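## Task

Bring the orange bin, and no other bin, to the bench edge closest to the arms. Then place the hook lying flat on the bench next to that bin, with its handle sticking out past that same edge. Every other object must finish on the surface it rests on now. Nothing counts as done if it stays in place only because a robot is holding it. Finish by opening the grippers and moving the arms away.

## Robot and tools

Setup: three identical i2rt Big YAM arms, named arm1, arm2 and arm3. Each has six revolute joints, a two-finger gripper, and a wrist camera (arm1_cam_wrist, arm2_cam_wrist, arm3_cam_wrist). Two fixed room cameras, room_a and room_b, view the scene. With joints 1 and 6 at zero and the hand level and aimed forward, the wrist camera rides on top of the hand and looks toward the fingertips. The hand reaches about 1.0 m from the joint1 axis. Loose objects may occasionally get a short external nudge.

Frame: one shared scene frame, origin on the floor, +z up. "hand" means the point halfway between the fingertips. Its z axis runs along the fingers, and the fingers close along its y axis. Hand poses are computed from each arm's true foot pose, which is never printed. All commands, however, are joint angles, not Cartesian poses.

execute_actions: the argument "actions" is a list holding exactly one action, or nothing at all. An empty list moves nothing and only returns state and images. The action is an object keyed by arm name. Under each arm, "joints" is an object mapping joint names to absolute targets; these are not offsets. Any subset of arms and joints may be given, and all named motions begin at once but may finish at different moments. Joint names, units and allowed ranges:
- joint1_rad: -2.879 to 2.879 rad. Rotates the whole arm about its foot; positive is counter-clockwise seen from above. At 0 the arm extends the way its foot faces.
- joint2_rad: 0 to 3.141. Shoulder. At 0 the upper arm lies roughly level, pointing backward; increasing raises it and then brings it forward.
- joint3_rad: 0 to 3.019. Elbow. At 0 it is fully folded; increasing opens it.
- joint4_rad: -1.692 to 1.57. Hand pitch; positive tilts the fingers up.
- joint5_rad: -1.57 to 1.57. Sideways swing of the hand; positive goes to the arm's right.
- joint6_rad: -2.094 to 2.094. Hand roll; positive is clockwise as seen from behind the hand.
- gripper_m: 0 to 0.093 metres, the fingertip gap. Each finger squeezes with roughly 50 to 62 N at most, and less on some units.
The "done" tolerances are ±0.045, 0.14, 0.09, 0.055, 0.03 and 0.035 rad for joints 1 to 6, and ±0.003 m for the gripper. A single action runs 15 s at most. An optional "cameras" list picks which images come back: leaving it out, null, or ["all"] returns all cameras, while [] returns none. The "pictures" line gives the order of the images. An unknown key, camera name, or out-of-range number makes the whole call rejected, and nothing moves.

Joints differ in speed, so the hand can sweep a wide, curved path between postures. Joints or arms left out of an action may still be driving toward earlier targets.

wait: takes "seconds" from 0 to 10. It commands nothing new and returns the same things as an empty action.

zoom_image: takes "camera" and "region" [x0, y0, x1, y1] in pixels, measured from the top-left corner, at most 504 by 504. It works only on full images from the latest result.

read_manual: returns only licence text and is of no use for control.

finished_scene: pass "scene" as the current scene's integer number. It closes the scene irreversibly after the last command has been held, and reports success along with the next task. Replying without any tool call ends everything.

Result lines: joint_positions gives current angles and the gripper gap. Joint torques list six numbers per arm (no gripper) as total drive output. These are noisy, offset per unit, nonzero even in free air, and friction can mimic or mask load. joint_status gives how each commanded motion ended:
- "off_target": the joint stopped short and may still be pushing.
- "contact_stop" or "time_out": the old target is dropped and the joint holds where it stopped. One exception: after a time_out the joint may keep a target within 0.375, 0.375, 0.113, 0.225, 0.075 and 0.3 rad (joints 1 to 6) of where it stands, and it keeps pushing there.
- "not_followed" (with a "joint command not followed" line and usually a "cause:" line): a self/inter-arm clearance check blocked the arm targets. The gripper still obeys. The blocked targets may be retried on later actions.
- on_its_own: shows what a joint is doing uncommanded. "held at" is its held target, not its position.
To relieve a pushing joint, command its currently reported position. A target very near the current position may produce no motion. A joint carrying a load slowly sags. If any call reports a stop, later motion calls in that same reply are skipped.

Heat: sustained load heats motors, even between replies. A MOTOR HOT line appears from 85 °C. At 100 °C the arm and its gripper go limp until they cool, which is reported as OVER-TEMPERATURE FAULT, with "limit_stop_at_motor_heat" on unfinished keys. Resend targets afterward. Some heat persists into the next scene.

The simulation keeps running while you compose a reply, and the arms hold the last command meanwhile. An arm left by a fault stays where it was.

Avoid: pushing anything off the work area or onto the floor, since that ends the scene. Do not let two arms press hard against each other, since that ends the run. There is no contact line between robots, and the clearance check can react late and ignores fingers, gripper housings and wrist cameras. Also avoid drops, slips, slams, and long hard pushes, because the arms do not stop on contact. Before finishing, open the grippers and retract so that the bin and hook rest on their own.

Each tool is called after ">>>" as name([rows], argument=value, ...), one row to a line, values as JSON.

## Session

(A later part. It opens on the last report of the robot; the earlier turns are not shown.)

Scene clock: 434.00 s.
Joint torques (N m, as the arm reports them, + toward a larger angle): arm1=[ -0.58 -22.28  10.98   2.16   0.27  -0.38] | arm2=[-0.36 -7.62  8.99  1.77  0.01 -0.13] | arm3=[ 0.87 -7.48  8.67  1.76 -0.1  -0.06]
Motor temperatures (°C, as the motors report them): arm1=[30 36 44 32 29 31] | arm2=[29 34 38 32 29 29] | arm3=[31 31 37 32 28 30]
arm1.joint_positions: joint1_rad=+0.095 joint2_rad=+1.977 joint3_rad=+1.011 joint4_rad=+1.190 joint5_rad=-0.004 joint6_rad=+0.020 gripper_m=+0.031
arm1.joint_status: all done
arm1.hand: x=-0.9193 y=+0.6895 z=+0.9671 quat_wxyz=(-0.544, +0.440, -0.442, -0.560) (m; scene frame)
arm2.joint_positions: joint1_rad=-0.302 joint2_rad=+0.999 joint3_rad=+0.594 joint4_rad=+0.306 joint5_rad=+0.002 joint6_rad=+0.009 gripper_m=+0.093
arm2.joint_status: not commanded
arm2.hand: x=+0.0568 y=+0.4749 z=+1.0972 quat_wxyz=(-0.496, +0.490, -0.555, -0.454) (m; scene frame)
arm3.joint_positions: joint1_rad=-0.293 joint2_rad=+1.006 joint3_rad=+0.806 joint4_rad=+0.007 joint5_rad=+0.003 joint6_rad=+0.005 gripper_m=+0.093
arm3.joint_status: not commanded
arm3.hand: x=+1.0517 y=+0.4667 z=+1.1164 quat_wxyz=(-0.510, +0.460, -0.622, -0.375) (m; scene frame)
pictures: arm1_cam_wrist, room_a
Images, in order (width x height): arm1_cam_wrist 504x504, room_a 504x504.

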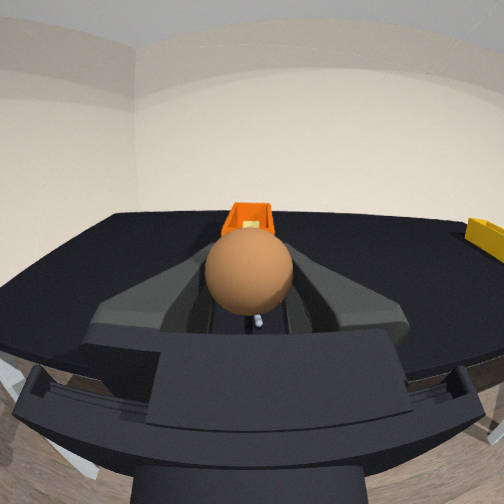

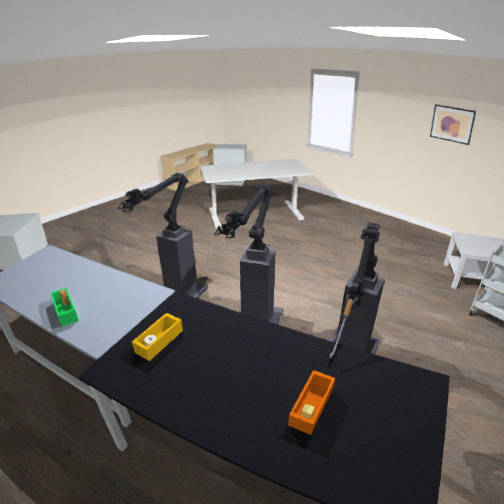

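>>> execute_actions([
  {"arm1":{"joints":{"joint2_rad":2.115,"joint4_rad":1.09}}},
], cameras=["arm1_cam_wrist"])

Scene clock: 438.37 s.
Joint torques (N m, as the arm reports them, + toward a larger angle): arm1=[ -0.65 -23.51   8.08   1.89   0.25  -0.16] | arm2=[-0.28 -7.56  8.95  1.8   0.02 -0.14] | arm3=[ 1.1  -7.4   8.74  1.75 -0.1  -0.05]
Motor temperatures (°C, as the motors report them): arm1=[30 36 43 32 29 31] | arm2=[29 34 38 32 29 29] | arm3=[31 31 37 32 28 30]
arm1.joint_positions: joint1_rad=+0.095 joint2_rad=+2.131 joint3_rad=+1.033 joint4_rad=+1.089 joint5_rad=-0.002 joint6_rad=+0.004 gripper_m=+0.031
arm1.joint_status: all done
arm1.hand: x=-0.9188 y=+0.6986 z=+0.8476 quat_wxyz=(-0.494, +0.505, -0.501, -0.500) (m; scene frame)
arm2.joint_positions: joint1_rad=-0.302 joint2_rad=+0.999 joint3_rad=+0.594 joint4_rad=+0.306 joint5_rad=+0.002 joint6_rad=+0.009 gripper_m=+0.093
arm2.joint_status: not commanded
arm2.hand: x=+0.0568 y=+0.4749 z=+1.0972 quat_wxyz=(-0.496, +0.490, -0.555, -0.454) (m; scene frame)
arm3.joint_positions: joint1_rad=-0.293 joint2_rad=+1.006 joint3_rad=+0.806 joint4_rad=+0.007 joint5_rad=+0.003 joint6_rad=+0.005 gripper_m=+0.093
arm3.joint_status: not commanded
arm3.hand: x=+1.0517 y=+0.4667 z=+1.1164 quat_wxyz=(-0.510, +0.460, -0.622, -0.375) (m; scene frame)
pictures: arm1_cam_wrist
Images, in order (width x height): arm1_cam_wrist 504x504.

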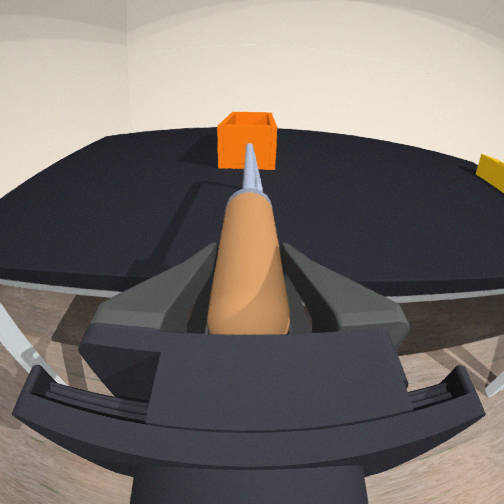

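>>> execute_actions([
  {"arm1":{"joints":{"joint2_rad":2.18}}},
], cameras=["arm1_cam_wrist"])

>>> execute_actions([
  {"arm1":{"joints":{"joint6_rad":1.6}}},
], cameras=["arm1_cam_wrist"])

Scene clock: 444.33 s.
Joint torques (N m, as the arm reports them, + toward a larger angle): arm1=[ -0.21 -21.17   7.9    2.02   0.17  -0.17] | arm2=[-0.56 -7.48  8.99  1.71  0.01 -0.13] | arm3=[ 1.05 -7.5   8.7   1.72 -0.11 -0.06]
Motor temperatures (°C, as the motors report them): arm1=[30 36 41 32 29 31] | arm2=[29 34 38 32 29 29] | arm3=[31 31 37 32 28 30]
arm1.joint_positions: joint1_rad=+0.095 joint2_rad=+2.171 joint3_rad=+1.033 joint4_rad=+1.089 joint5_rad=-0.001 joint6_rad=+0.003 gripper_m=+0.031
arm1.joint_status: all done
arm1.hand: x=-0.9187 y=+0.6957 z=+0.8205 quat_wxyz=(-0.484, +0.515, -0.510, -0.490) (m; scene frame)
arm2.joint_positions: joint1_rad=-0.302 joint2_rad=+0.999 joint3_rad=+0.594 joint4_rad=+0.306 joint5_rad=+0.002 joint6_rad=+0.009 gripper_m=+0.093
arm2.joint_status: not commanded
arm2.hand: x=+0.0568 y=+0.4749 z=+1.0972 quat_wxyz=(-0.496, +0.490, -0.555, -0.454) (m; scene frame)
arm3.joint_positions: joint1_rad=-0.293 joint2_rad=+1.006 joint3_rad=+0.806 joint4_rad=+0.007 joint5_rad=+0.003 joint6_rad=+0.005 gripper_m=+0.093
arm3.joint_status: not commanded
arm3.hand: x=+1.0517 y=+0.4667 z=+1.1164 quat_wxyz=(-0.510, +0.460, -0.622, -0.375) (m; scene frame)
pictures: arm1_cam_wrist
Images, in order (width x height): arm1_cam_wrist 504x504.

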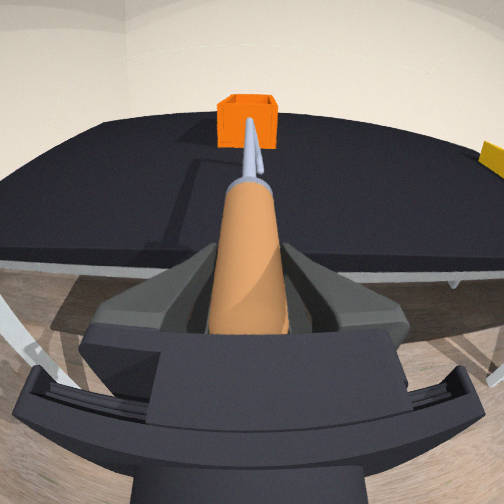

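Scene clock: 446.50 s.
Joint torques (N m, as the arm reports them, + toward a larger angle): arm1=[ -0.22 -22.72   7.77   2.61  -0.03  -0.17] | arm2=[-0.33 -7.47  9.01  1.73  0.02 -0.13] | arm3=[ 0.97 -7.43  8.69  1.73 -0.11 -0.05]
Motor temperatures (°C, as the motors report them): arm1=[30 35 41 32 29 31] | arm2=[29 34 38 32 29 29] | arm3=[31 31 37 32 28 30]
arm1.joint_positions: joint1_rad=+0.095 joint2_rad=+2.186 joint3_rad=+1.033 joint4_rad=+1.070 joint5_rad=+0.004 joint6_rad=+1.595 gripper_m=+0.031
arm1.joint_status: all done
arm1.hand: x=-0.9178 y=+0.6940 z=+0.8058 quat_wxyz=(+0.009, -0.006, -0.737, -0.676) (m; scene frame)
arm2.joint_positions: joint1_rad=-0.302 joint2_rad=+0.999 joint3_rad=+0.594 joint4_rad=+0.306 joint5_rad=+0.002 joint6_rad=+0.009 gripper_m=+0.093
arm2.joint_status: not commanded
arm2.hand: x=+0.0568 y=+0.4749 z=+1.0972 quat_wxyz=(-0.496, +0.490, -0.555, -0.454) (m; scene frame)
arm3.joint_positions: joint1_rad=-0.293 joint2_rad=+1.006 joint3_rad=+0.806 joint4_rad=+0.007 joint5_rad=+0.003 joint6_rad=+0.005 gripper_m=+0.093
arm3.joint_status: not commanded
arm3.hand: x=+1.0517 y=+0.4667 z=+1.1164 quat_wxyz=(-0.510, +0.460, -0.622, -0.375) (m; scene frame)
pictures: arm1_cam_wrist
Images, in order (width x height): arm1_cam_wrist 504x504.

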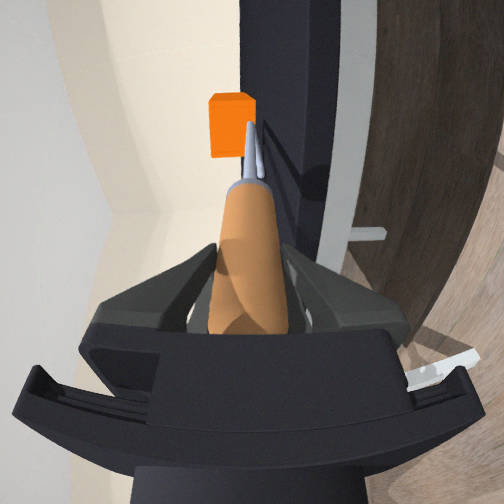

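>>> execute_actions([
  {"arm1":{"joints":{"joint2_rad":1.95,"joint1_rad":0.072}}},
], cameras=[])

>>> execute_actions([
  {"arm1":{"joints":{"joint2_rad":2.2,"joint3_rad":1.83,"joint4_rad":0.65}}},
], cameras=["arm1_cam_wrist"])

>>> execute_actions([
  {"arm1":{"joints":{"joint2_rad":2.33}}},
], cameras=["arm1_cam_wrist","room_a"])

>>> zoom_image(camera="room_a", region=[260, 300, 400, 440])

Scene clock: 459.33 s.
Joint torques (N m, as the arm reports them, + toward a larger angle): arm1=[ -0.48 -23.29  11.28   3.37   0.08  -0.2 ] | arm2=[-0.29 -7.59  8.98  1.75  0.03 -0.14] | arm3=[ 0.95 -7.38  8.61  1.69 -0.1  -0.05]
Motor temperatures (°C, as the motors report them): arm1=[30 35 39 32 29 31] | arm2=[29 34 38 32 29 29] | arm3=[31 31 37 32 28 30]
arm1.joint_positions: joint1_rad=+0.081 joint2_rad=+1.970 joint3_rad=+1.011 joint4_rad=+1.055 joint5_rad=+0.000 joint6_rad=+1.596 gripper_m=+0.031
arm1.joint_status: all done
arm1.hand: x=-0.9085 y=+0.6942 z=+0.9386 quat_wxyz=(+0.006, -0.010, -0.673, -0.739) (m; scene frame)
arm2.joint_positions: joint1_rad=-0.302 joint2_rad=+0.999 joint3_rad=+0.594 joint4_rad=+0.306 joint5_rad=+0.002 joint6_rad=+0.009 gripper_m=+0.093
arm2.joint_status: not commanded
arm2.hand: x=+0.0568 y=+0.4749 z=+1.0972 quat_wxyz=(-0.496, +0.490, -0.555, -0.454) (m; scene frame)
arm3.joint_positions: joint1_rad=-0.293 joint2_rad=+1.006 joint3_rad=+0.806 joint4_rad=+0.007 joint5_rad=+0.003 joint6_rad=+0.005 gripper_m=+0.093
arm3.joint_status: not commanded
arm3.hand: x=+1.0517 y=+0.4667 z=+1.1164 quat_wxyz=(-0.510, +0.460, -0.622, -0.375) (m; scene frame)
pictures: none
No camera images: the call's "cameras" was empty. Leave "cameras" out to get every camera's image.

Scene clock: 460.90 s.
Joint torques (N m, as the arm reports them, + toward a larger angle): arm1=[ -0.11 -33.01  16.75   3.34   0.12  -0.24] | arm2=[-0.44 -7.48  8.98  1.76  0.03 -0.14] | arm3=[ 0.77 -7.65  8.66  1.75 -0.11 -0.05]
Motor temperatures (°C, as the motors report them): arm1=[30 35 40 32 29 31] | arm2=[29 34 38 32 29 29] | arm3=[31 31 37 32 28 30]
arm1.joint_positions: joint1_rad=+0.080 joint2_rad=+2.229 joint3_rad=+1.763 joint4_rad=+0.610 joint5_rad=+0.000 joint6_rad=+1.605 gripper_m=+0.031
arm1.joint_status: all done
arm1.hand: x=-0.9072 y=+0.8906 z=+1.0264 quat_wxyz=(+0.010, -0.013, -0.655, -0.755) (m; scene frame)
arm2.joint_positions: joint1_rad=-0.302 joint2_rad=+0.999 joint3_rad=+0.594 joint4_rad=+0.306 joint5_rad=+0.002 joint6_rad=+0.009 gripper_m=+0.093
arm2.joint_status: not commanded
arm2.hand: x=+0.0568 y=+0.4749 z=+1.0972 quat_wxyz=(-0.496, +0.490, -0.555, -0.454) (m; scene frame)
arm3.joint_positions: joint1_rad=-0.293 joint2_rad=+1.006 joint3_rad=+0.806 joint4_rad=+0.007 joint5_rad=+0.003 joint6_rad=+0.005 gripper_m=+0.093
arm3.joint_status: not commanded
arm3.hand: x=+1.0517 y=+0.4667 z=+1.1164 quat_wxyz=(-0.510, +0.460, -0.622, -0.375) (m; scene frame)
pictures: arm1_cam_wrist
Images, in order (width x height): arm1_cam_wrist 504x504.

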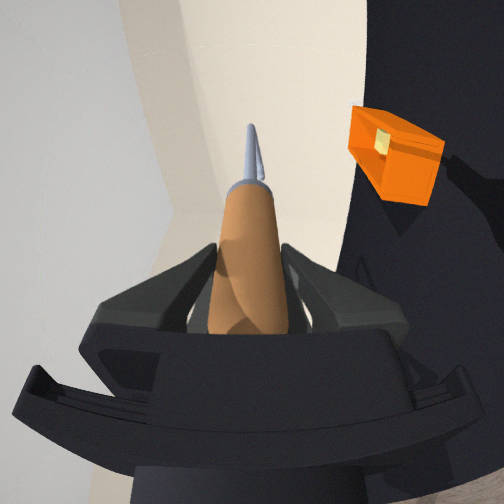

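Scene clock: 462.00 s.
Joint torques (N m, as the arm reports them, + toward a larger angle): arm1=[ -0.32 -36.19  15.95   3.7    0.15  -0.29] | arm2=[-0.4  -7.51  8.99  1.73  0.02 -0.13] | arm3=[ 0.93 -7.57  8.71  1.78 -0.1  -0.04]
Motor temperatures (°C, as the motors report them): arm1=[30 35 40 32 29 31] | arm2=[29 34 38 32 29 29] | arm3=[31 31 37 32 28 30]
arm1.joint_positions: joint1_rad=+0.080 joint2_rad=+2.391 joint3_rad=+1.765 joint4_rad=+0.606 joint5_rad=+0.000 joint6_rad=+1.608 gripper_m=+0.031
arm1.joint_status: all done
arm1.hand: x=-0.9069 y=+0.8989 z=+0.8851 quat_wxyz=(+0.010, -0.015, -0.715, -0.699) (m; scene frame)
arm2.joint_positions: joint1_rad=-0.302 joint2_rad=+0.999 joint3_rad=+0.594 joint4_rad=+0.306 joint5_rad=+0.002 joint6_rad=+0.009 gripper_m=+0.093
arm2.joint_status: not commanded
arm2.hand: x=+0.0568 y=+0.4749 z=+1.0972 quat_wxyz=(-0.496, +0.490, -0.555, -0.454) (m; scene frame)
arm3.joint_positions: joint1_rad=-0.293 joint2_rad=+1.006 joint3_rad=+0.806 joint4_rad=+0.007 joint5_rad=+0.003 joint6_rad=+0.005 gripper_m=+0.093
arm3.joint_status: not commanded
arm3.hand: x=+1.0517 y=+0.4667 z=+1.1164 quat_wxyz=(-0.510, +0.460, -0.622, -0.375) (m; scene frame)
pictures: arm1_cam_wrist, room_a
Images, in order (width x height): arm1_cam_wrist 504x504, room_a 504x504.

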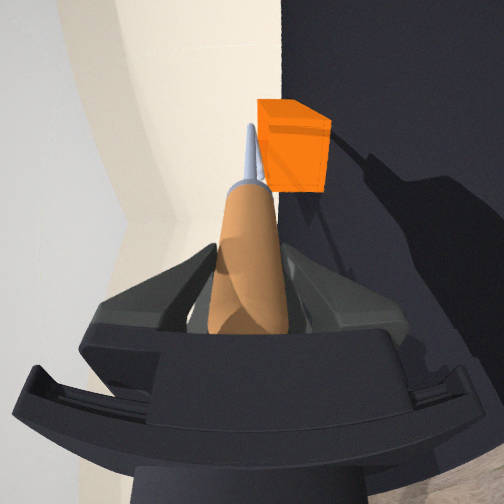

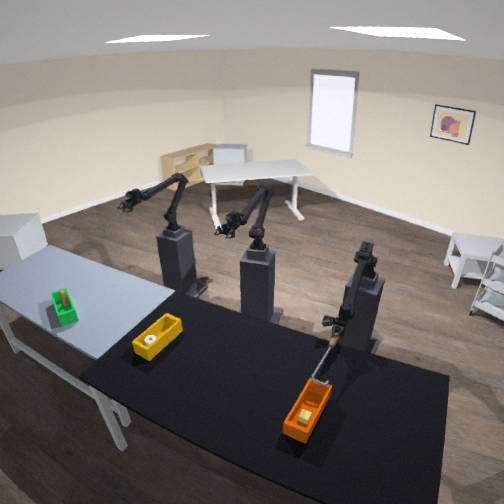

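Region (260, 300, 400, 440) of room_a's 504x504 image, scaled by 3.600, with more detail than that image has.

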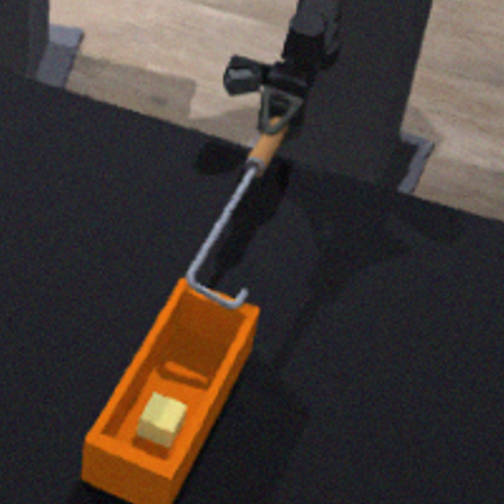

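>>> execute_actions([
  {"arm1":{"joints":{"joint3_rad":2.09}}},
], cameras=[])

>>> execute_actions([
  {"arm1":{"joints":{"joint4_rad":0.5,"joint2_rad":2.42}}},
], cameras=["arm1_cam_wrist"])

Scene clock: 470.90 s.
Joint torques (N m, as the arm reports them, + toward a larger angle): arm1=[ -1.37 -34.47  17.29   3.24   0.13  -0.27] | arm2=[-0.49 -7.5   8.95  1.76  0.01 -0.13] | arm3=[ 1.04 -7.37  8.71  1.78 -0.09 -0.05]
Motor temperatures (°C, as the motors report them): arm1=[30 36 42 32 29 31] | arm2=[29 34 39 32 29 29] | arm3=[31 30 37 32 28 30]
arm1.joint_positions: joint1_rad=+0.080 joint2_rad=+2.361 joint3_rad=+2.019 joint4_rad=+0.610 joint5_rad=+0.000 joint6_rad=+1.607 gripper_m=+0.031
arm1.joint_status: all done
arm1.hand: x=-0.9070 y=+0.9345 z=+1.0602 quat_wxyz=(+0.011, -0.012, -0.607, -0.794) (m; scene frame)
arm2.joint_positions: joint1_rad=-0.302 joint2_rad=+0.999 joint3_rad=+0.594 joint4_rad=+0.306 joint5_rad=+0.002 joint6_rad=+0.009 gripper_m=+0.093
arm2.joint_status: not commanded
arm2.hand: x=+0.0568 y=+0.4749 z=+1.0972 quat_wxyz=(-0.496, +0.490, -0.555, -0.454) (m; scene frame)
arm3.joint_positions: joint1_rad=-0.293 joint2_rad=+1.006 joint3_rad=+0.806 joint4_rad=+0.007 joint5_rad=+0.003 joint6_rad=+0.005 gripper_m=+0.093
arm3.joint_status: not commanded
arm3.hand: x=+1.0517 y=+0.4667 z=+1.1164 quat_wxyz=(-0.510, +0.460, -0.622, -0.375) (m; scene frame)
pictures: none
No camera images: the call's "cameras" was empty. Leave "cameras" out to get every camera's image.

Scene clock: 472.00 s.
Joint torques (N m, as the arm reports them, + toward a larger angle): arm1=[ -1.05 -38.34  17.1    3.52   0.11  -0.26] | arm2=[-0.45 -7.54  9.    1.8   0.02 -0.14] | arm3=[ 0.78 -7.77  8.75  1.71 -0.09 -0.05]
Motor temperatures (°C, as the motors report them): arm1=[30 37 43 32 29 31] | arm2=[29 34 39 32 29 29] | arm3=[31 30 37 32 28 30]
arm1.joint_positions: joint1_rad=+0.080 joint2_rad=+2.481 joint3_rad=+2.021 joint4_rad=+0.454 joint5_rad=+0.000 joint6_rad=+1.607 gripper_m=+0.031
arm1.joint_status: all done
arm1.hand: x=-0.9066 y=+0.9491 z=+0.9126 quat_wxyz=(+0.010, -0.014, -0.710, -0.704) (m; scene frame)
arm2.joint_positions: joint1_rad=-0.302 joint2_rad=+0.999 joint3_rad=+0.594 joint4_rad=+0.306 joint5_rad=+0.002 joint6_rad=+0.009 gripper_m=+0.093
arm2.joint_status: not commanded
arm2.hand: x=+0.0568 y=+0.4749 z=+1.0972 quat_wxyz=(-0.496, +0.490, -0.555, -0.454) (m; scene frame)
arm3.joint_positions: joint1_rad=-0.293 joint2_rad=+1.006 joint3_rad=+0.806 joint4_rad=+0.007 joint5_rad=+0.003 joint6_rad=+0.005 gripper_m=+0.093
arm3.joint_status: not commanded
arm3.hand: x=+1.0517 y=+0.4667 z=+1.1164 quat_wxyz=(-0.510, +0.460, -0.622, -0.375) (m; scene frame)
pictures: arm1_cam_wrist
Images, in order (width x height): arm1_cam_wrist 504x504.

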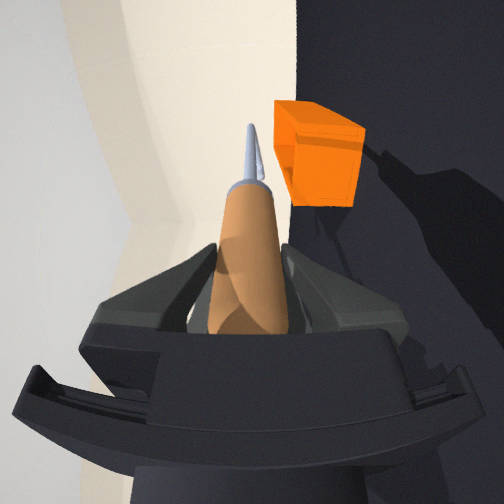

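>>> execute_actions([
  {"arm1":{"joints":{"joint6_rad":1.2,"joint2_rad":2.49}}},
], cameras=["arm1_cam_wrist","room_a"])

>>> zoom_image(camera="room_a", region=[260, 300, 400, 440])

Scene clock: 481.07 s.
Joint torques (N m, as the arm reports them, + toward a larger angle): arm1=[  0.01 -35.08  16.88   3.75   0.15  -0.28] | arm2=[-0.42 -7.48  9.01  1.72  0.01 -0.14] | arm3=[ 1.16 -7.38  8.72  1.68 -0.08 -0.05]
Motor temperatures (°C, as the motors report them): arm1=[30 38 44 33 29 31] | arm2=[29 34 39 32 29 29] | arm3=[31 30 38 32 28 30]
arm1.joint_positions: joint1_rad=+0.080 joint2_rad=+2.523 joint3_rad=+2.021 joint4_rad=+0.454 joint5_rad=+0.000 joint6_rad=+1.208 gripper_m=+0.031
arm1.joint_status: all done
arm1.hand: x=-0.9062 y=+0.9485 z=+0.8732 quat_wxyz=(-0.127, +0.129, -0.713, -0.677) (m; scene frame)
arm2.joint_positions: joint1_rad=-0.302 joint2_rad=+0.999 joint3_rad=+0.594 joint4_rad=+0.306 joint5_rad=+0.002 joint6_rad=+0.009 gripper_m=+0.093
arm2.joint_status: not commanded
arm2.hand: x=+0.0568 y=+0.4749 z=+1.0972 quat_wxyz=(-0.496, +0.490, -0.555, -0.454) (m; scene frame)
arm3.joint_positions: joint1_rad=-0.293 joint2_rad=+1.006 joint3_rad=+0.806 joint4_rad=+0.007 joint5_rad=+0.003 joint6_rad=+0.005 gripper_m=+0.093
arm3.joint_status: not commanded
arm3.hand: x=+1.0517 y=+0.4667 z=+1.1164 quat_wxyz=(-0.510, +0.460, -0.622, -0.375) (m; scene frame)
pictures: arm1_cam_wrist, room_a
Images, in order (width x height): arm1_cam_wrist 504x504, room_a 504x504.

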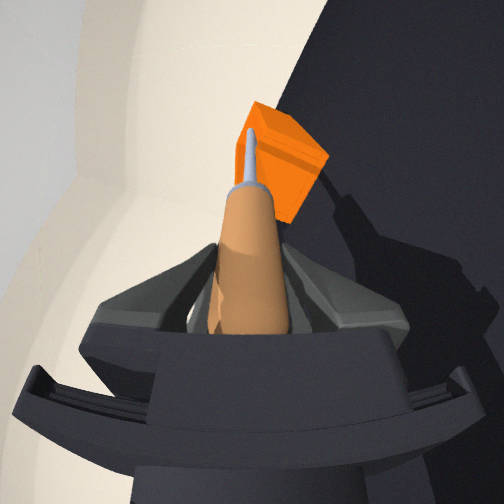

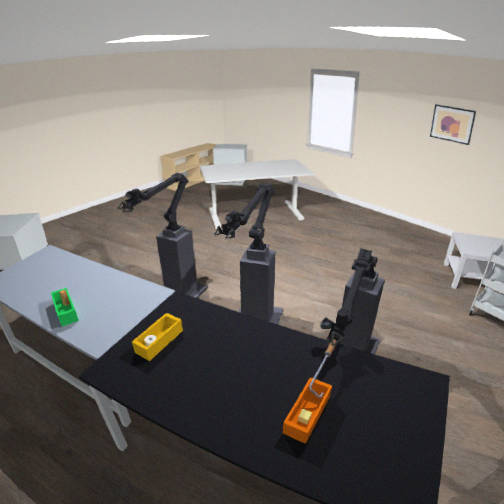

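Region (260, 300, 400, 440) of room_a's 504x504 image, scaled by 3.600, with more detail than that image has.

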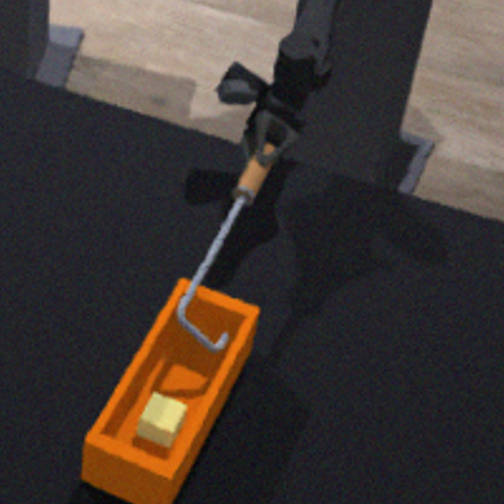

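Tip is inside. Finish the roll.

>>> execute_actions([
  {"arm1":{"joints":{"joint6_rad":0.3}}},
], cameras=["arm1_cam_wrist","room_a"])

>>> zoom_image(camera="room_a", region=[260, 300, 400, 440])

Scene clock: 488.20 s.
Joint torques (N m, as the arm reports them, + toward a larger angle): arm1=[ -0.24 -35.09  16.75   3.37   0.24  -0.19] | arm2=[-0.55 -7.59  8.99  1.77  0.01 -0.14] | arm3=[ 0.91 -7.39  8.7   1.79 -0.09 -0.05]
Motor temperatures (°C, as the motors report them): arm1=[30 38 45 33 29 31] | arm2=[29 34 39 32 29 29] | arm3=[31 30 38 32 28 30]
arm1.joint_positions: joint1_rad=+0.080 joint2_rad=+2.523 joint3_rad=+2.021 joint4_rad=+0.454 joint5_rad=-0.003 joint6_rad=+0.309 gripper_m=+0.031
arm1.joint_status: all done
arm1.hand: x=-0.9067 y=+0.9485 z=+0.8732 quat_wxyz=(-0.408, +0.427, -0.586, -0.555) (m; scene frame)
arm2.joint_positions: joint1_rad=-0.302 joint2_rad=+0.999 joint3_rad=+0.594 joint4_rad=+0.306 joint5_rad=+0.002 joint6_rad=+0.009 gripper_m=+0.093
arm2.joint_status: not commanded
arm2.hand: x=+0.0568 y=+0.4749 z=+1.0972 quat_wxyz=(-0.496, +0.490, -0.555, -0.454) (m; scene frame)
arm3.joint_positions: joint1_rad=-0.293 joint2_rad=+1.006 joint3_rad=+0.806 joint4_rad=+0.007 joint5_rad=+0.003 joint6_rad=+0.005 gripper_m=+0.093
arm3.joint_status: not commanded
arm3.hand: x=+1.0517 y=+0.4667 z=+1.1164 quat_wxyz=(-0.510, +0.460, -0.622, -0.375) (m; scene frame)
pictures: arm1_cam_wrist, room_a
Images, in order (width x height): arm1_cam_wrist 504x504, room_a 504x504.

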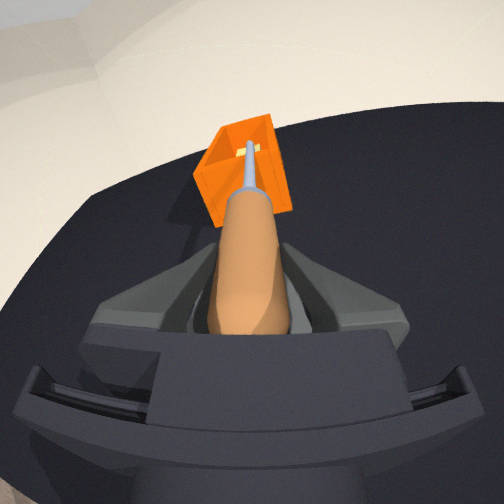

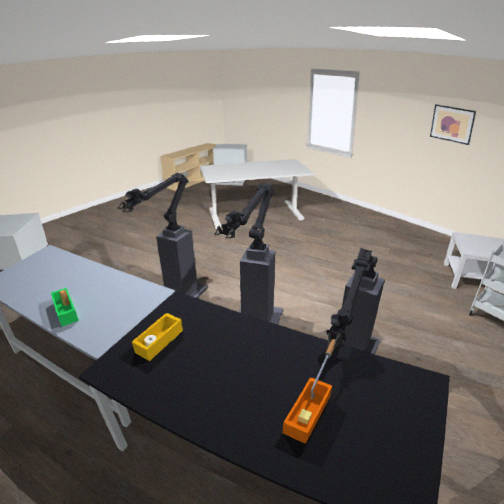

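Region (260, 300, 400, 440) of room_a's 504x504 image, scaled by 3.600, with more detail than that image has.

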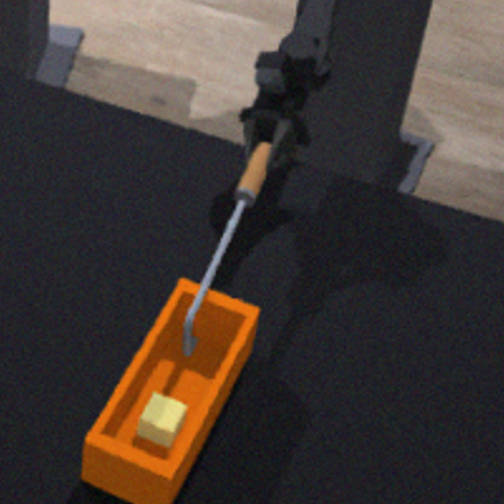

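>>> execute_actions([
  {"arm1":{"joints":{"joint1_rad":0.105,"joint2_rad":2.29,"joint3_rad":1.57,"joint4_rad":0.78,"joint6_rad":0.1}}},
], cameras=["arm1_cam_wrist"])

>>> execute_actions([
  {"arm1":{"joints":{"joint2_rad":2.125,"joint3_rad":1.2,"joint4_rad":0.975}}},
], cameras=["arm1_cam_wrist","room_a"])

Scene clock: 499.60 s.
Joint torques (N m, as the arm reports them, + toward a larger angle): arm1=[ -0.06 -28.37  10.51   2.49   0.28  -0.25] | arm2=[-0.45 -7.52  8.96  1.75  0.01 -0.13] | arm3=[ 1.13 -7.6   8.7   1.75 -0.1  -0.05]
Motor temperatures (°C, as the motors report them): arm1=[30 38 46 33 29 31] | arm2=[29 34 39 32 29 29] | arm3=[31 30 38 32 28 30]
arm1.joint_positions: joint1_rad=+0.100 joint2_rad=+2.294 joint3_rad=+1.560 joint4_rad=+0.770 joint5_rad=-0.003 joint6_rad=+0.112 gripper_m=+0.031
arm1.joint_status: all done
arm1.hand: x=-0.9243 y=+0.8511 z=+0.8967 quat_wxyz=(-0.475, +0.468, -0.514, -0.539) (m; scene frame)
arm2.joint_positions: joint1_rad=-0.302 joint2_rad=+0.999 joint3_rad=+0.594 joint4_rad=+0.306 joint5_rad=+0.002 joint6_rad=+0.009 gripper_m=+0.093
arm2.joint_status: not commanded
arm2.hand: x=+0.0568 y=+0.4749 z=+1.0972 quat_wxyz=(-0.496, +0.490, -0.555, -0.454) (m; scene frame)
arm3.joint_positions: joint1_rad=-0.293 joint2_rad=+1.006 joint3_rad=+0.806 joint4_rad=+0.007 joint5_rad=+0.003 joint6_rad=+0.005 gripper_m=+0.093
arm3.joint_status: not commanded
arm3.hand: x=+1.0517 y=+0.4667 z=+1.1164 quat_wxyz=(-0.510, +0.460, -0.622, -0.375) (m; scene frame)
pictures: arm1_cam_wrist
Images, in order (width x height): arm1_cam_wrist 504x504.

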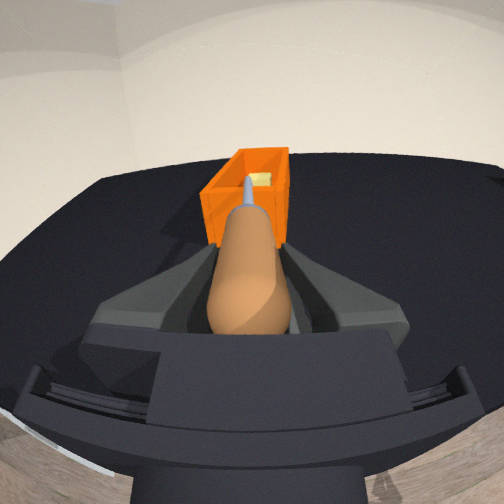

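Scene clock: 500.73 s.
Joint torques (N m, as the arm reports them, + toward a larger angle): arm1=[ -0.01 -25.77   7.68   2.47   0.13  -0.19] | arm2=[-0.42 -7.39  8.99  1.77  0.01 -0.14] | arm3=[ 1.   -7.68  8.67  1.74 -0.1  -0.04]
Motor temperatures (°C, as the motors report them): arm1=[30 38 45 33 29 31] | arm2=[29 34 39 32 29 29] | arm3=[31 30 38 32 28 30]
arm1.joint_positions: joint1_rad=+0.100 joint2_rad=+2.145 joint3_rad=+1.199 joint4_rad=+0.959 joint5_rad=-0.001 joint6_rad=+0.107 gripper_m=+0.031
arm1.joint_status: all done
arm1.hand: x=-0.9226 y=+0.7521 z=+0.8796 quat_wxyz=(-0.472, +0.474, -0.520, -0.532) (m; scene frame)
arm2.joint_positions: joint1_rad=-0.302 joint2_rad=+0.999 joint3_rad=+0.594 joint4_rad=+0.306 joint5_rad=+0.002 joint6_rad=+0.009 gripper_m=+0.093
arm2.joint_status: not commanded
arm2.hand: x=+0.0568 y=+0.4749 z=+1.0972 quat_wxyz=(-0.496, +0.490, -0.555, -0.454) (m; scene frame)
arm3.joint_positions: joint1_rad=-0.293 joint2_rad=+1.006 joint3_rad=+0.806 joint4_rad=+0.007 joint5_rad=+0.003 joint6_rad=+0.005 gripper_m=+0.093
arm3.joint_status: not commanded
arm3.hand: x=+1.0517 y=+0.4667 z=+1.1164 quat_wxyz=(-0.510, +0.460, -0.622, -0.375) (m; scene frame)
pictures: arm1_cam_wrist, room_a
Images, in order (width x height): arm1_cam_wrist 504x504, room_a 504x504.

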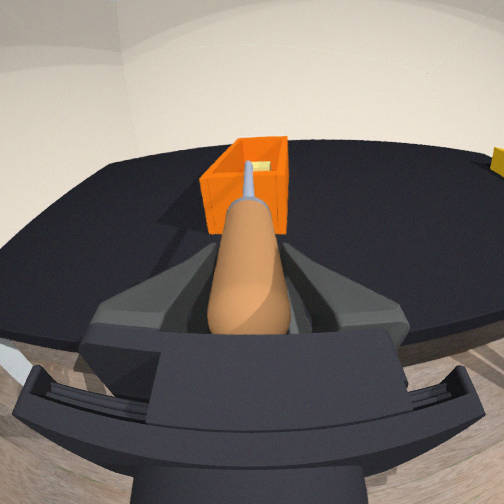

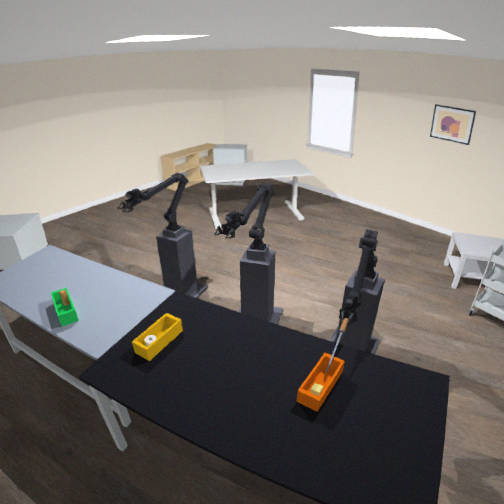

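>>> execute_actions([
  {"arm1":{"joints":{"joint2_rad":1.99,"joint3_rad":0.875,"joint4_rad":1.15}}},
], cameras=["arm1_cam_wrist","room_b"])

>>> zoom_image(camera="room_b", region=[90, 130, 210, 210])

Scene clock: 505.47 s.
Joint torques (N m, as the arm reports them, + toward a larger angle): arm1=[ -0.31 -22.43   6.38   2.46   0.13  -0.19] | arm2=[-0.56 -7.57  8.97  1.76  0.03 -0.14] | arm3=[ 0.95 -7.54  8.69  1.78 -0.1  -0.03]
Motor temperatures (°C, as the motors report them): arm1=[30 38 44 33 29 31] | arm2=[29 34 39 32 29 29] | arm3=[31 30 38 32 28 30]
arm1.joint_positions: joint1_rad=+0.100 joint2_rad=+2.011 joint3_rad=+0.876 joint4_rad=+1.134 joint5_rad=+0.000 joint6_rad=+0.107 gripper_m=+0.031
arm1.joint_status: all done
arm1.hand: x=-0.9212 y=+0.6500 z=+0.8725 quat_wxyz=(-0.469, +0.477, -0.523, -0.528) (m; scene frame)
arm2.joint_positions: joint1_rad=-0.302 joint2_rad=+0.999 joint3_rad=+0.594 joint4_rad=+0.306 joint5_rad=+0.002 joint6_rad=+0.009 gripper_m=+0.093
arm2.joint_status: not commanded
arm2.hand: x=+0.0568 y=+0.4749 z=+1.0972 quat_wxyz=(-0.496, +0.490, -0.555, -0.454) (m; scene frame)
arm3.joint_positions: joint1_rad=-0.293 joint2_rad=+1.006 joint3_rad=+0.806 joint4_rad=+0.007 joint5_rad=+0.003 joint6_rad=+0.005 gripper_m=+0.093
arm3.joint_status: not commanded
arm3.hand: x=+1.0517 y=+0.4667 z=+1.1164 quat_wxyz=(-0.510, +0.460, -0.622, -0.375) (m; scene frame)
pictures: arm1_cam_wrist, room_b
Images, in order (width x height): arm1_cam_wrist 504x504, room_b 504x504.

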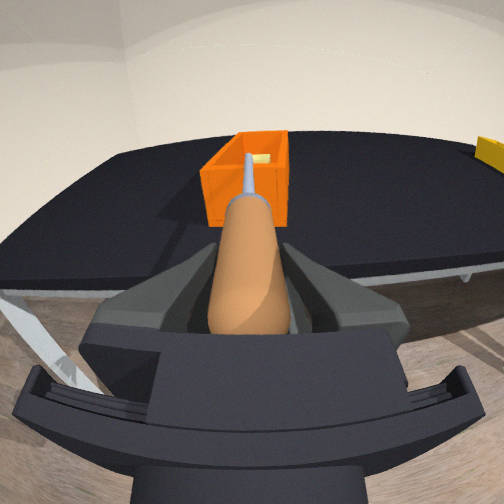

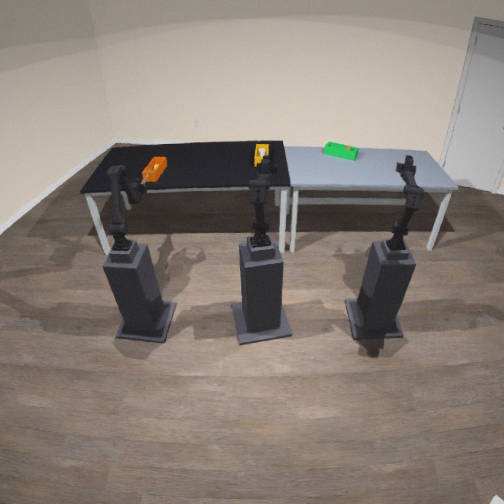

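Region (90, 130, 210, 210) of room_b's 504x504 image, scaled by 4.200, with more detail than that image has.

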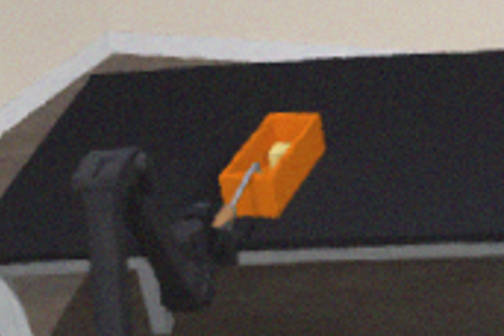

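>>> execute_actions(actions=[])

Scene clock: 526.90 s.
Joint torques (N m, as the arm reports them, + toward a larger angle): arm1=[ -0.63 -22.27   6.15   2.58   0.12  -0.19] | arm2=[-0.56 -7.5   8.94  1.73  0.01 -0.14] | arm3=[ 0.79 -7.36  8.7   1.66 -0.1  -0.05]
Motor temperatures (°C, as the motors report them): arm1=[30 36 39 32 29 31] | arm2=[29 33 39 32 29 29] | arm3=[31 30 38 32 28 30]
arm1.joint_positions: joint1_rad=+0.100 joint2_rad=+2.011 joint3_rad=+0.876 joint4_rad=+1.134 joint5_rad=+0.000 joint6_rad=+0.107 gripper_m=+0.031
arm1.joint_status: all done
arm1.hand: x=-0.9212 y=+0.6500 z=+0.8725 quat_wxyz=(-0.469, +0.477, -0.523, -0.528) (m; scene frame)
arm2.joint_positions: joint1_rad=-0.302 joint2_rad=+0.999 joint3_rad=+0.594 joint4_rad=+0.306 joint5_rad=+0.002 joint6_rad=+0.009 gripper_m=+0.093
arm2.joint_status: not commanded
arm2.hand: x=+0.0568 y=+0.4749 z=+1.0972 quat_wxyz=(-0.496, +0.490, -0.555, -0.454) (m; scene frame)
arm3.joint_positions: joint1_rad=-0.293 joint2_rad=+1.006 joint3_rad=+0.806 joint4_rad=+0.007 joint5_rad=+0.003 joint6_rad=+0.005 gripper_m=+0.093
arm3.joint_status: not commanded
arm3.hand: x=+1.0517 y=+0.4667 z=+1.1164 quat_wxyz=(-0.510, +0.460, -0.622, -0.375) (m; scene frame)
pictures: arm1_cam_wrist, arm2_cam_wrist, arm3_cam_wrist, room_a, room_b
Images, in order (width x height): arm1_cam_wrist 504x504, arm2_cam_wrist 504x504, arm3_cam_wrist 504x504, room_a 504x504, room_b 504x504.

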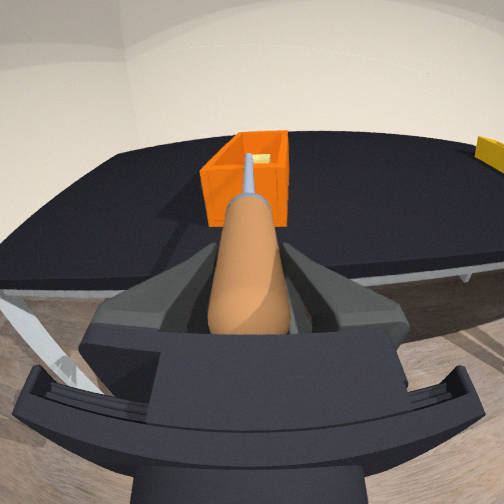

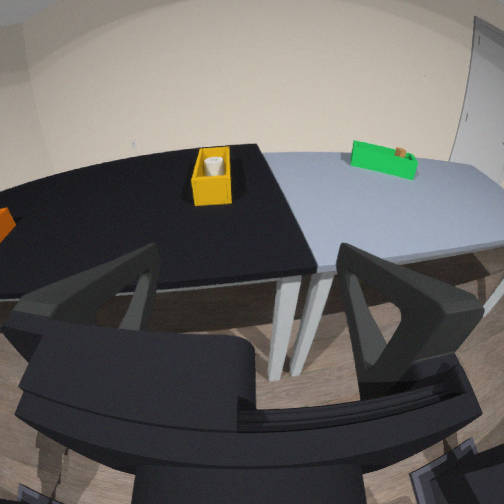

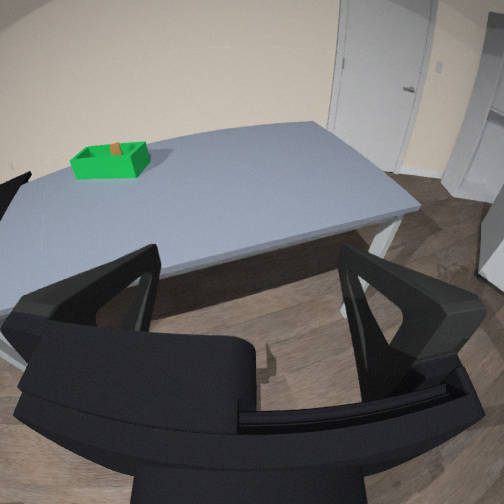

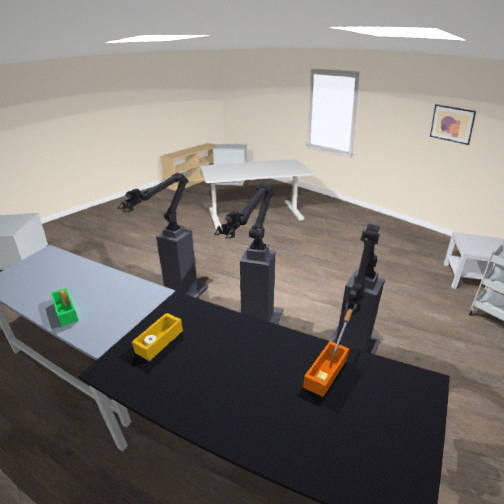

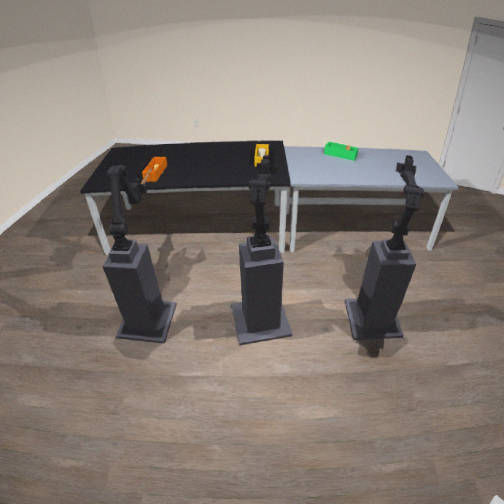

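>>> zoom_image(camera="room_a", region=[290,290,390,410])

>>> execute_actions([
  {"arm1":{"joints":{"joint2_rad":1.91,"joint3_rad":0.70,"joint4_rad":1.25}}},
], cameras=["arm1_cam_wrist","room_a"])

Region (290, 290, 390, 410) of room_a's 504x504 image, scaled by 4.200, with more detail than that image has.

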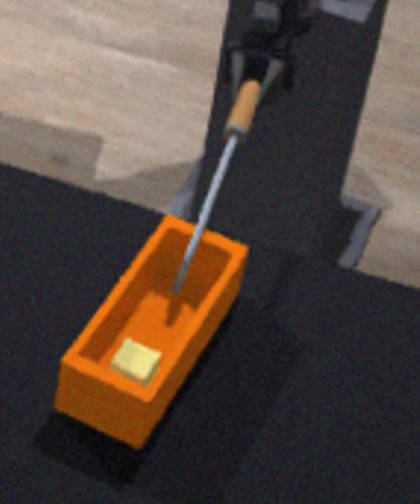

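Scene clock: 534.87 s.
Joint torques (N m, as the arm reports them, + toward a larger angle): arm1=[ -0.09 -19.44   5.8    2.68   0.11  -0.22] | arm2=[-0.51 -7.51  8.99  1.77  0.03 -0.14] | arm3=[ 1.14 -7.43  8.67  1.79 -0.1  -0.05]
Motor temperatures (°C, as the motors report them): arm1=[30 36 39 32 29 31] | arm2=[29 33 39 32 29 29] | arm3=[31 30 38 32 28 30]
arm1.joint_positions: joint1_rad=+0.100 joint2_rad=+1.930 joint3_rad=+0.697 joint4_rad=+1.231 joint5_rad=+0.000 joint6_rad=+0.107 gripper_m=+0.031
arm1.joint_status: all done
arm1.hand: x=-0.9203 y=+0.5893 z=+0.8752 quat_wxyz=(-0.469, +0.477, -0.524, -0.527) (m; scene frame)
arm2.joint_positions: joint1_rad=-0.302 joint2_rad=+0.999 joint3_rad=+0.594 joint4_rad=+0.306 joint5_rad=+0.002 joint6_rad=+0.009 gripper_m=+0.093
arm2.joint_status: not commanded
arm2.hand: x=+0.0568 y=+0.4749 z=+1.0972 quat_wxyz=(-0.496, +0.490, -0.555, -0.454) (m; scene frame)
arm3.joint_positions: joint1_rad=-0.293 joint2_rad=+1.006 joint3_rad=+0.806 joint4_rad=+0.007 joint5_rad=+0.003 joint6_rad=+0.005 gripper_m=+0.093
arm3.joint_status: not commanded
arm3.hand: x=+1.0517 y=+0.4667 z=+1.1164 quat_wxyz=(-0.510, +0.460, -0.622, -0.375) (m; scene frame)
pictures: arm1_cam_wrist, room_a
Images, in order (width x height): arm1_cam_wrist 504x504, room_a 504x504.

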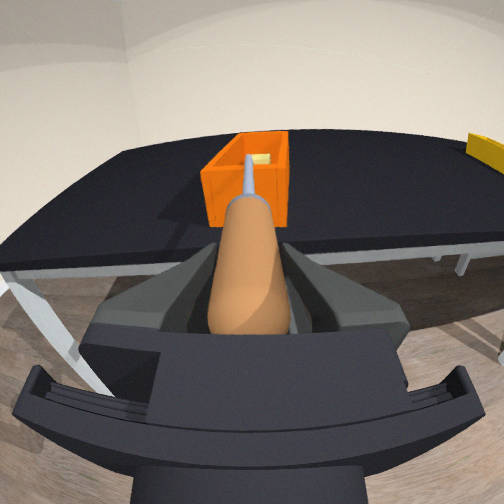

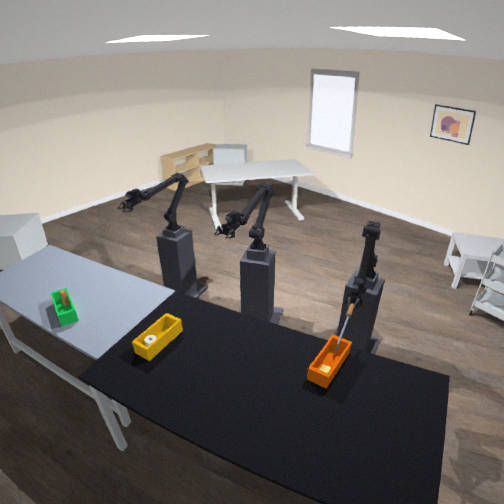

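>>> execute_actions([
  {"arm1":{"joints":{"joint2_rad":1.88,"joint3_rad":0.625,"joint4_rad":1.295}}},
], cameras=["arm1_cam_wrist","room_b"])

>>> zoom_image(camera="room_b", region=[80,130,200,220])

>>> zoom_image(camera="arm1_cam_wrist", region=[150,120,350,280])

Scene clock: 541.53 s.
Joint torques (N m, as the arm reports them, + toward a larger angle): arm1=[ -0.75 -19.22   5.23   2.55   0.09  -0.22] | arm2=[-0.46 -7.48  8.95  1.81  0.02 -0.14] | arm3=[ 0.8  -7.46  8.76  1.76 -0.08 -0.05]
Motor temperatures (°C, as the motors report them): arm1=[30 36 38 32 29 31] | arm2=[29 33 39 32 29 29] | arm3=[31 30 38 32 28 30]
arm1.joint_positions: joint1_rad=+0.100 joint2_rad=+1.901 joint3_rad=+0.623 joint4_rad=+1.276 joint5_rad=+0.000 joint6_rad=+0.107 gripper_m=+0.031
arm1.joint_status: all done
arm1.hand: x=-0.9199 y=+0.5634 z=+0.8754 quat_wxyz=(-0.469, +0.477, -0.524, -0.527) (m; scene frame)
arm2.joint_positions: joint1_rad=-0.302 joint2_rad=+0.999 joint3_rad=+0.594 joint4_rad=+0.306 joint5_rad=+0.002 joint6_rad=+0.009 gripper_m=+0.093
arm2.joint_status: not commanded
arm2.hand: x=+0.0568 y=+0.4749 z=+1.0972 quat_wxyz=(-0.496, +0.490, -0.555, -0.454) (m; scene frame)
arm3.joint_positions: joint1_rad=-0.293 joint2_rad=+1.006 joint3_rad=+0.806 joint4_rad=+0.007 joint5_rad=+0.003 joint6_rad=+0.005 gripper_m=+0.093
arm3.joint_status: not commanded
arm3.hand: x=+1.0517 y=+0.4667 z=+1.1164 quat_wxyz=(-0.510, +0.460, -0.622, -0.375) (m; scene frame)
pictures: arm1_cam_wrist, room_b
Images, in order (width x height): arm1_cam_wrist 504x504, room_b 504x504.

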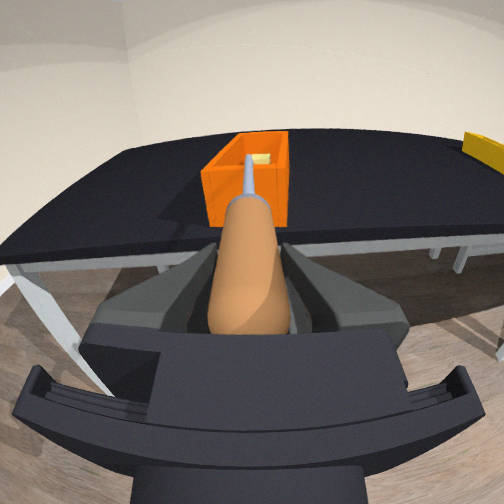

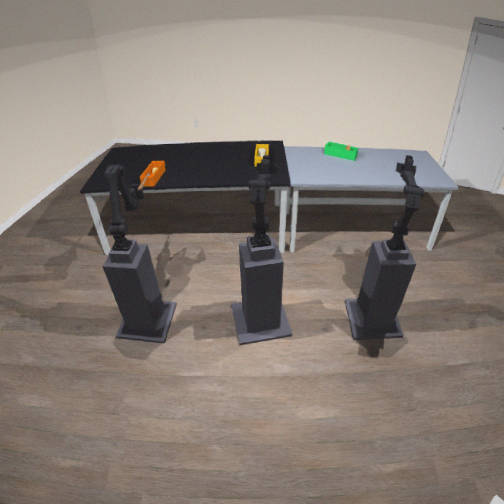

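Region (80, 130, 200, 220) of room_b's 504x504 image, scaled by 4.200, with more detail than that image has; it fills the top 378 rows of this view, and the rest is white.

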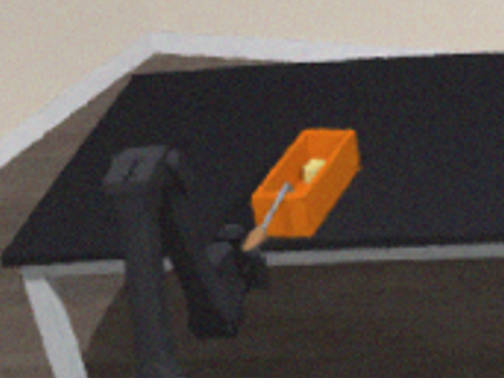

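Region (150, 120, 350, 280) of arm1_cam_wrist's 504x504 image, scaled by 2.520, with more detail than that image has; it fills the top 403 rows of this view, and the rest is white.

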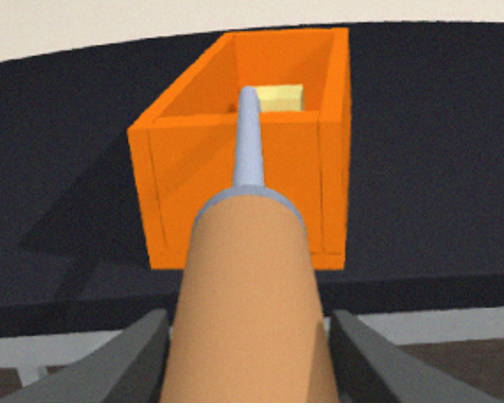

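>>> execute_actions([
  {"arm1":{"joints":{"joint1_rad":0.06,"joint2_rad":1.90,"joint3_rad":0.75,"joint4_rad":1.23}}},
], cameras=["arm1_cam_wrist","room_a"])

>>> zoom_image(camera="room_a", region=[290,290,390,410])

Scene clock: 556.87 s.
Joint torques (N m, as the arm reports them, + toward a larger angle): arm1=[ -1.56 -17.2    9.36   2.42   0.3   -0.2 ] | arm2=[-0.52 -7.51  9.    1.74  0.02 -0.14] | arm3=[ 0.96 -7.73  8.77  1.74 -0.1  -0.05]
Motor temperatures (°C, as the motors report them): arm1=[30 35 37 32 29 31] | arm2=[29 33 39 32 29 29] | arm3=[31 30 38 32 28 30]
arm1.joint_positions: joint1_rad=+0.071 joint2_rad=+1.902 joint3_rad=+0.711 joint4_rad=+1.216 joint5_rad=-0.005 joint6_rad=+0.107 gripper_m=+0.031
arm1.joint_status: all done
arm1.hand: x=-0.9044 y=+0.5948 z=+0.8929 quat_wxyz=(-0.481, +0.465, -0.522, -0.529) (m; scene frame)
arm2.joint_positions: joint1_rad=-0.302 joint2_rad=+0.999 joint3_rad=+0.594 joint4_rad=+0.306 joint5_rad=+0.002 joint6_rad=+0.009 gripper_m=+0.093
arm2.joint_status: not commanded
arm2.hand: x=+0.0568 y=+0.4749 z=+1.0972 quat_wxyz=(-0.496, +0.490, -0.555, -0.454) (m; scene frame)
arm3.joint_positions: joint1_rad=-0.293 joint2_rad=+1.006 joint3_rad=+0.806 joint4_rad=+0.007 joint5_rad=+0.003 joint6_rad=+0.005 gripper_m=+0.093
arm3.joint_status: not commanded
arm3.hand: x=+1.0517 y=+0.4667 z=+1.1164 quat_wxyz=(-0.510, +0.460, -0.622, -0.375) (m; scene frame)
pictures: arm1_cam_wrist, room_a
Images, in order (width x height): arm1_cam_wrist 504x504, room_a 504x504.

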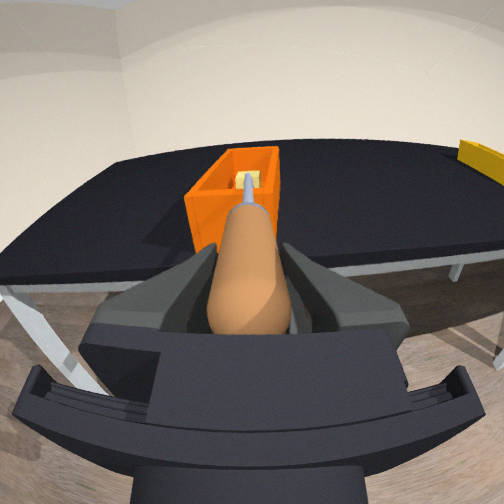

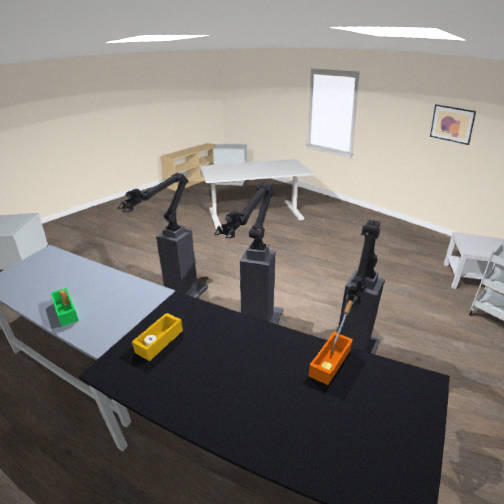

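Region (290, 290, 390, 410) of room_a's 504x504 image, scaled by 4.200, with more detail than that image has.

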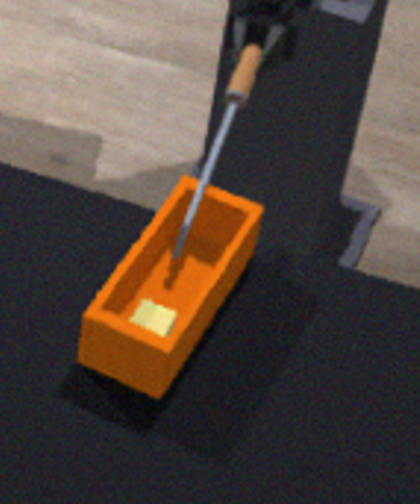

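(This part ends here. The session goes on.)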